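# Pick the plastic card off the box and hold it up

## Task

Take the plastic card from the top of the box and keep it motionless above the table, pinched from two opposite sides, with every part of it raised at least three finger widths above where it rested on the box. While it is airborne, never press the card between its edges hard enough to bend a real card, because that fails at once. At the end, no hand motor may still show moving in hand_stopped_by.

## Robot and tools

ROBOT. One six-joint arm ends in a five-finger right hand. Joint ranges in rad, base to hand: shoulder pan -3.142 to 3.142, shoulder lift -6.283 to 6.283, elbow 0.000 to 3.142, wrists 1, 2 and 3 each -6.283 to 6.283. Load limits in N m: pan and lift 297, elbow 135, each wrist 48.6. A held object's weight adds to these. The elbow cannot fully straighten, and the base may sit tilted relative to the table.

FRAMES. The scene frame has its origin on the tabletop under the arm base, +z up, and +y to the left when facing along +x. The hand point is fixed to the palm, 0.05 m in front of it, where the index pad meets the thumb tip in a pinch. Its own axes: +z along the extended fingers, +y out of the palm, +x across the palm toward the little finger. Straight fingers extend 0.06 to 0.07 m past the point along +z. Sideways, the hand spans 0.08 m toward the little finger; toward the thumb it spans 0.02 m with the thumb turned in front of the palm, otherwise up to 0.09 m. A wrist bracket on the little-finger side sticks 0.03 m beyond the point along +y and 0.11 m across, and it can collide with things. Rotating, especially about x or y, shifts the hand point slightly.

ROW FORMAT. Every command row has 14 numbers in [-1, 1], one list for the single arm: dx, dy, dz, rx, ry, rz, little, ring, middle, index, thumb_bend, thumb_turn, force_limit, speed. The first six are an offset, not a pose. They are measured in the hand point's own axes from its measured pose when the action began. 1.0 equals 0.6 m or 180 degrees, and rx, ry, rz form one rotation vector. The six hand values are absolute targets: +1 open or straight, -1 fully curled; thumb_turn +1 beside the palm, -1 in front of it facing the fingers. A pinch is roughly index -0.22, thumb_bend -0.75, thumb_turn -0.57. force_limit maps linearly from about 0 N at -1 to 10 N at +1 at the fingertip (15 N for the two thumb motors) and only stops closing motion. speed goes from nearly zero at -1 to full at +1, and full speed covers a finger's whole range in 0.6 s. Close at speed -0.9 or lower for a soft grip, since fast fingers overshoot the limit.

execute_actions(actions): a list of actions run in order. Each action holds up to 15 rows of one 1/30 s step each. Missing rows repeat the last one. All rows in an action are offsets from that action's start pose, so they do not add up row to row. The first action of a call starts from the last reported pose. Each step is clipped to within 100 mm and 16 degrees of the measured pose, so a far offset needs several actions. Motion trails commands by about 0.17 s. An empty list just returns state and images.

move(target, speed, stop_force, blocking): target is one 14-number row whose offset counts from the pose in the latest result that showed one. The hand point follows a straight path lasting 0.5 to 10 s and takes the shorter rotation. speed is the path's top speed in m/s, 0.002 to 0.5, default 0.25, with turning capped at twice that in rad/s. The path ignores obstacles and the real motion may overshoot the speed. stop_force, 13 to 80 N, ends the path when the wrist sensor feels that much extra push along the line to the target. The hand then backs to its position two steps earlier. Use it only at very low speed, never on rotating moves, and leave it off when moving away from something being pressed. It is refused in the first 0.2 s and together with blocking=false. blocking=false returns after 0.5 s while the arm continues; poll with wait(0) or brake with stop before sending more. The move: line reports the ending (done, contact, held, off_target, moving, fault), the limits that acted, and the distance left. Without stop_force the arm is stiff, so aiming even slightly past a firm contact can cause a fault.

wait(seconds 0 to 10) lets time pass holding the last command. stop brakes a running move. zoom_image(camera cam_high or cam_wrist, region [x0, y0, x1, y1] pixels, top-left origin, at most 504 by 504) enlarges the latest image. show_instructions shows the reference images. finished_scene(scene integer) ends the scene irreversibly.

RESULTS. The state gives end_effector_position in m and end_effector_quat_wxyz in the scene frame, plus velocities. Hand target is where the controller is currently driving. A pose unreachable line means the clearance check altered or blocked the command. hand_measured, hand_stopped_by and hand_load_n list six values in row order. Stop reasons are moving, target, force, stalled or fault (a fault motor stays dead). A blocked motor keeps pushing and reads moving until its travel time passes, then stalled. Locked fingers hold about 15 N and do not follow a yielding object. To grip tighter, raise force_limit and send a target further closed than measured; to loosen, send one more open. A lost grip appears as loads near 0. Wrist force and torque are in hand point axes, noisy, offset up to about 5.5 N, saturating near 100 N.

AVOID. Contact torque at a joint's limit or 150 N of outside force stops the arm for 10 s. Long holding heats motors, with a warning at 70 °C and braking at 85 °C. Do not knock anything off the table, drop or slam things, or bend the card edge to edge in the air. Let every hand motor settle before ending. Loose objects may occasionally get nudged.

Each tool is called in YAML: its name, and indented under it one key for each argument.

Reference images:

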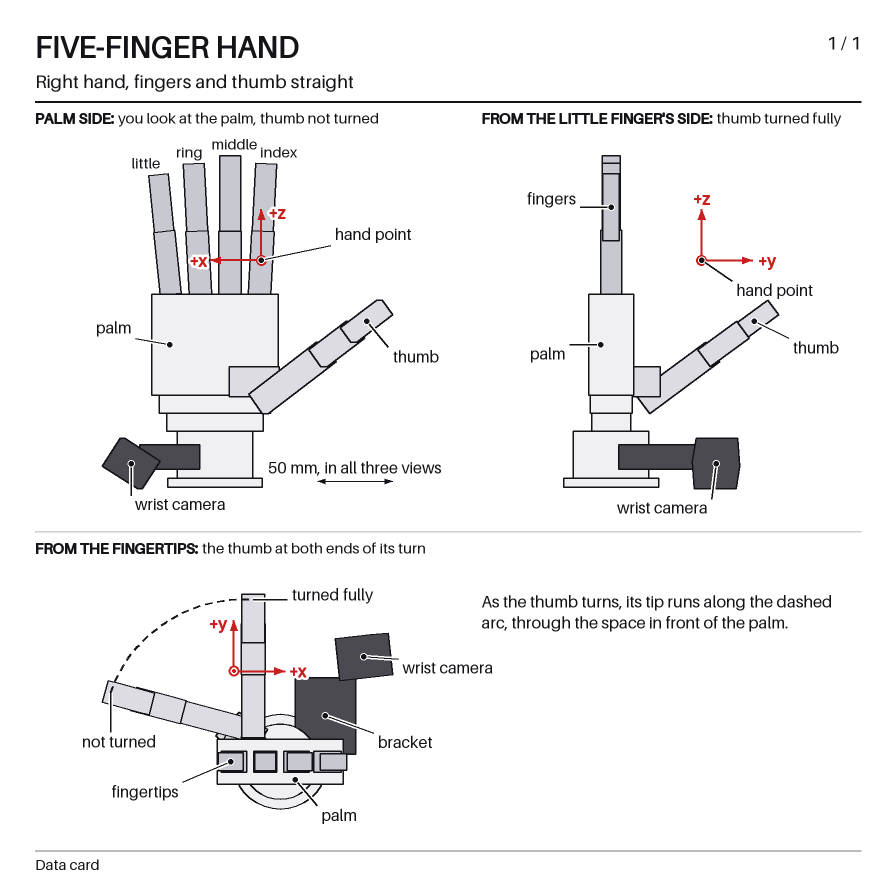

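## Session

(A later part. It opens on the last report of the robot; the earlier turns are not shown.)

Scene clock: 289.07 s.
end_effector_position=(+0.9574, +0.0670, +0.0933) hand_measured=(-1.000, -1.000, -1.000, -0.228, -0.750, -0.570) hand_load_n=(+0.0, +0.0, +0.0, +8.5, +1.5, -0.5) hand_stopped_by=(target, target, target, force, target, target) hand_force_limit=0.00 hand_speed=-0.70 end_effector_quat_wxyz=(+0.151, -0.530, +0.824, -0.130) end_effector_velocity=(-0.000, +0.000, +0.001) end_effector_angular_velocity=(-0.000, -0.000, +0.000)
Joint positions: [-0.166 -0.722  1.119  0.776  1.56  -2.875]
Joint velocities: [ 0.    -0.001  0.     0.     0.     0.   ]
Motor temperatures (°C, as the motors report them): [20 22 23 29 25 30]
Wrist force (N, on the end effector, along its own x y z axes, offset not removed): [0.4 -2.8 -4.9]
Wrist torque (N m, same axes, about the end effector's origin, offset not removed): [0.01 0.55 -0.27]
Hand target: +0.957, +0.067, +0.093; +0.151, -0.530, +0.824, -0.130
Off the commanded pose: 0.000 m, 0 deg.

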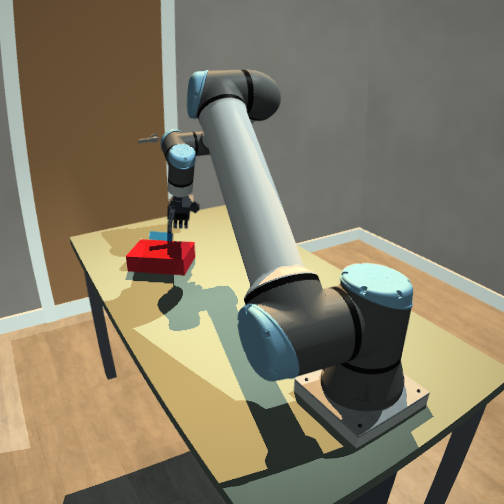

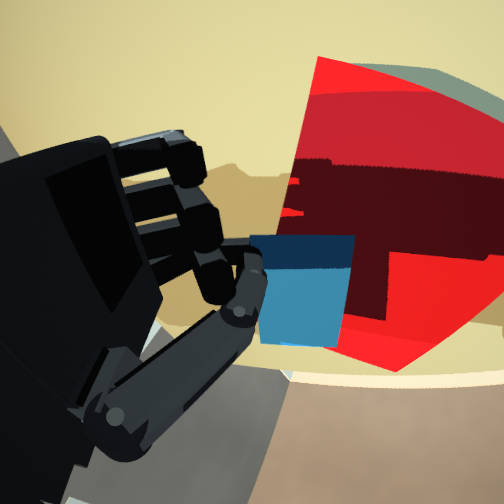

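The card is held. Next I'll lift it higher and move it back over the table.

move:
  target: [0,0.07,-0.24,0,0,0,-1,-1,-1,-0.4,-0.75,-0.57,0.0,-0.7]
  speed: 0.08

Scene clock: 291.90 s.
end_effector_position=(+0.8671, +0.0916, +0.2103) hand_measured=(-1.000, -1.000, -1.000, -0.228, -0.750, -0.570) hand_load_n=(+0.0, +0.0, +0.0, +8.5, +1.5, -0.5) hand_stopped_by=(target, target, target, force, target, target) hand_force_limit=0.00 hand_speed=-0.70 end_effector_quat_wxyz=(+0.151, -0.530, +0.824, -0.130) end_effector_velocity=(-0.001, -0.000, +0.001) end_effector_angular_velocity=(+0.000, +0.001, -0.000)
Joint positions: [-0.154 -0.945  1.294  0.824  1.565 -2.864]
Joint velocities: [-0.    -0.002  0.002  0.001 -0.     0.   ]
Motor temperatures (°C, as the motors report them): [20 22 23 29 25 30]
Wrist force (N, on the end effector, along its own x y z axes, offset not removed): [1.8 -1.5 -3.2]
Wrist torque (N m, same axes, about the end effector's origin, offset not removed): [0.13 0.14 -0.16]
Hand target: +0.867, +0.092, +0.210; +0.151, -0.530, +0.824, -0.130
Off the commanded pose: 0.000 m, 0 deg.
move: done

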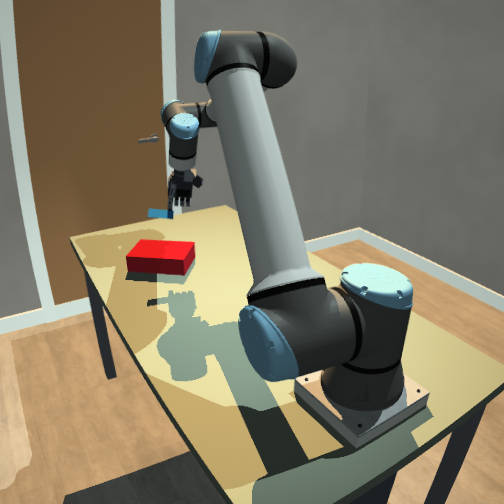

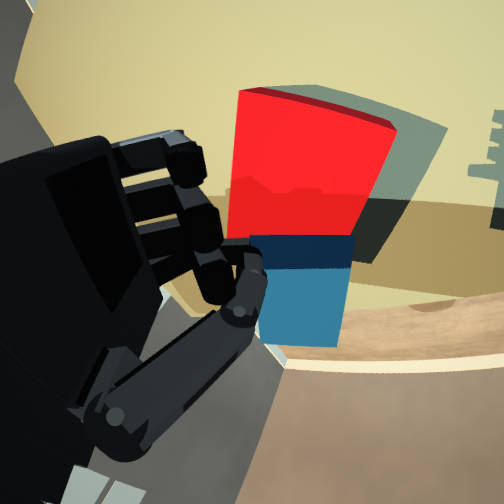

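finished_scene:
  scene: 1

The scene is finished: the task was done.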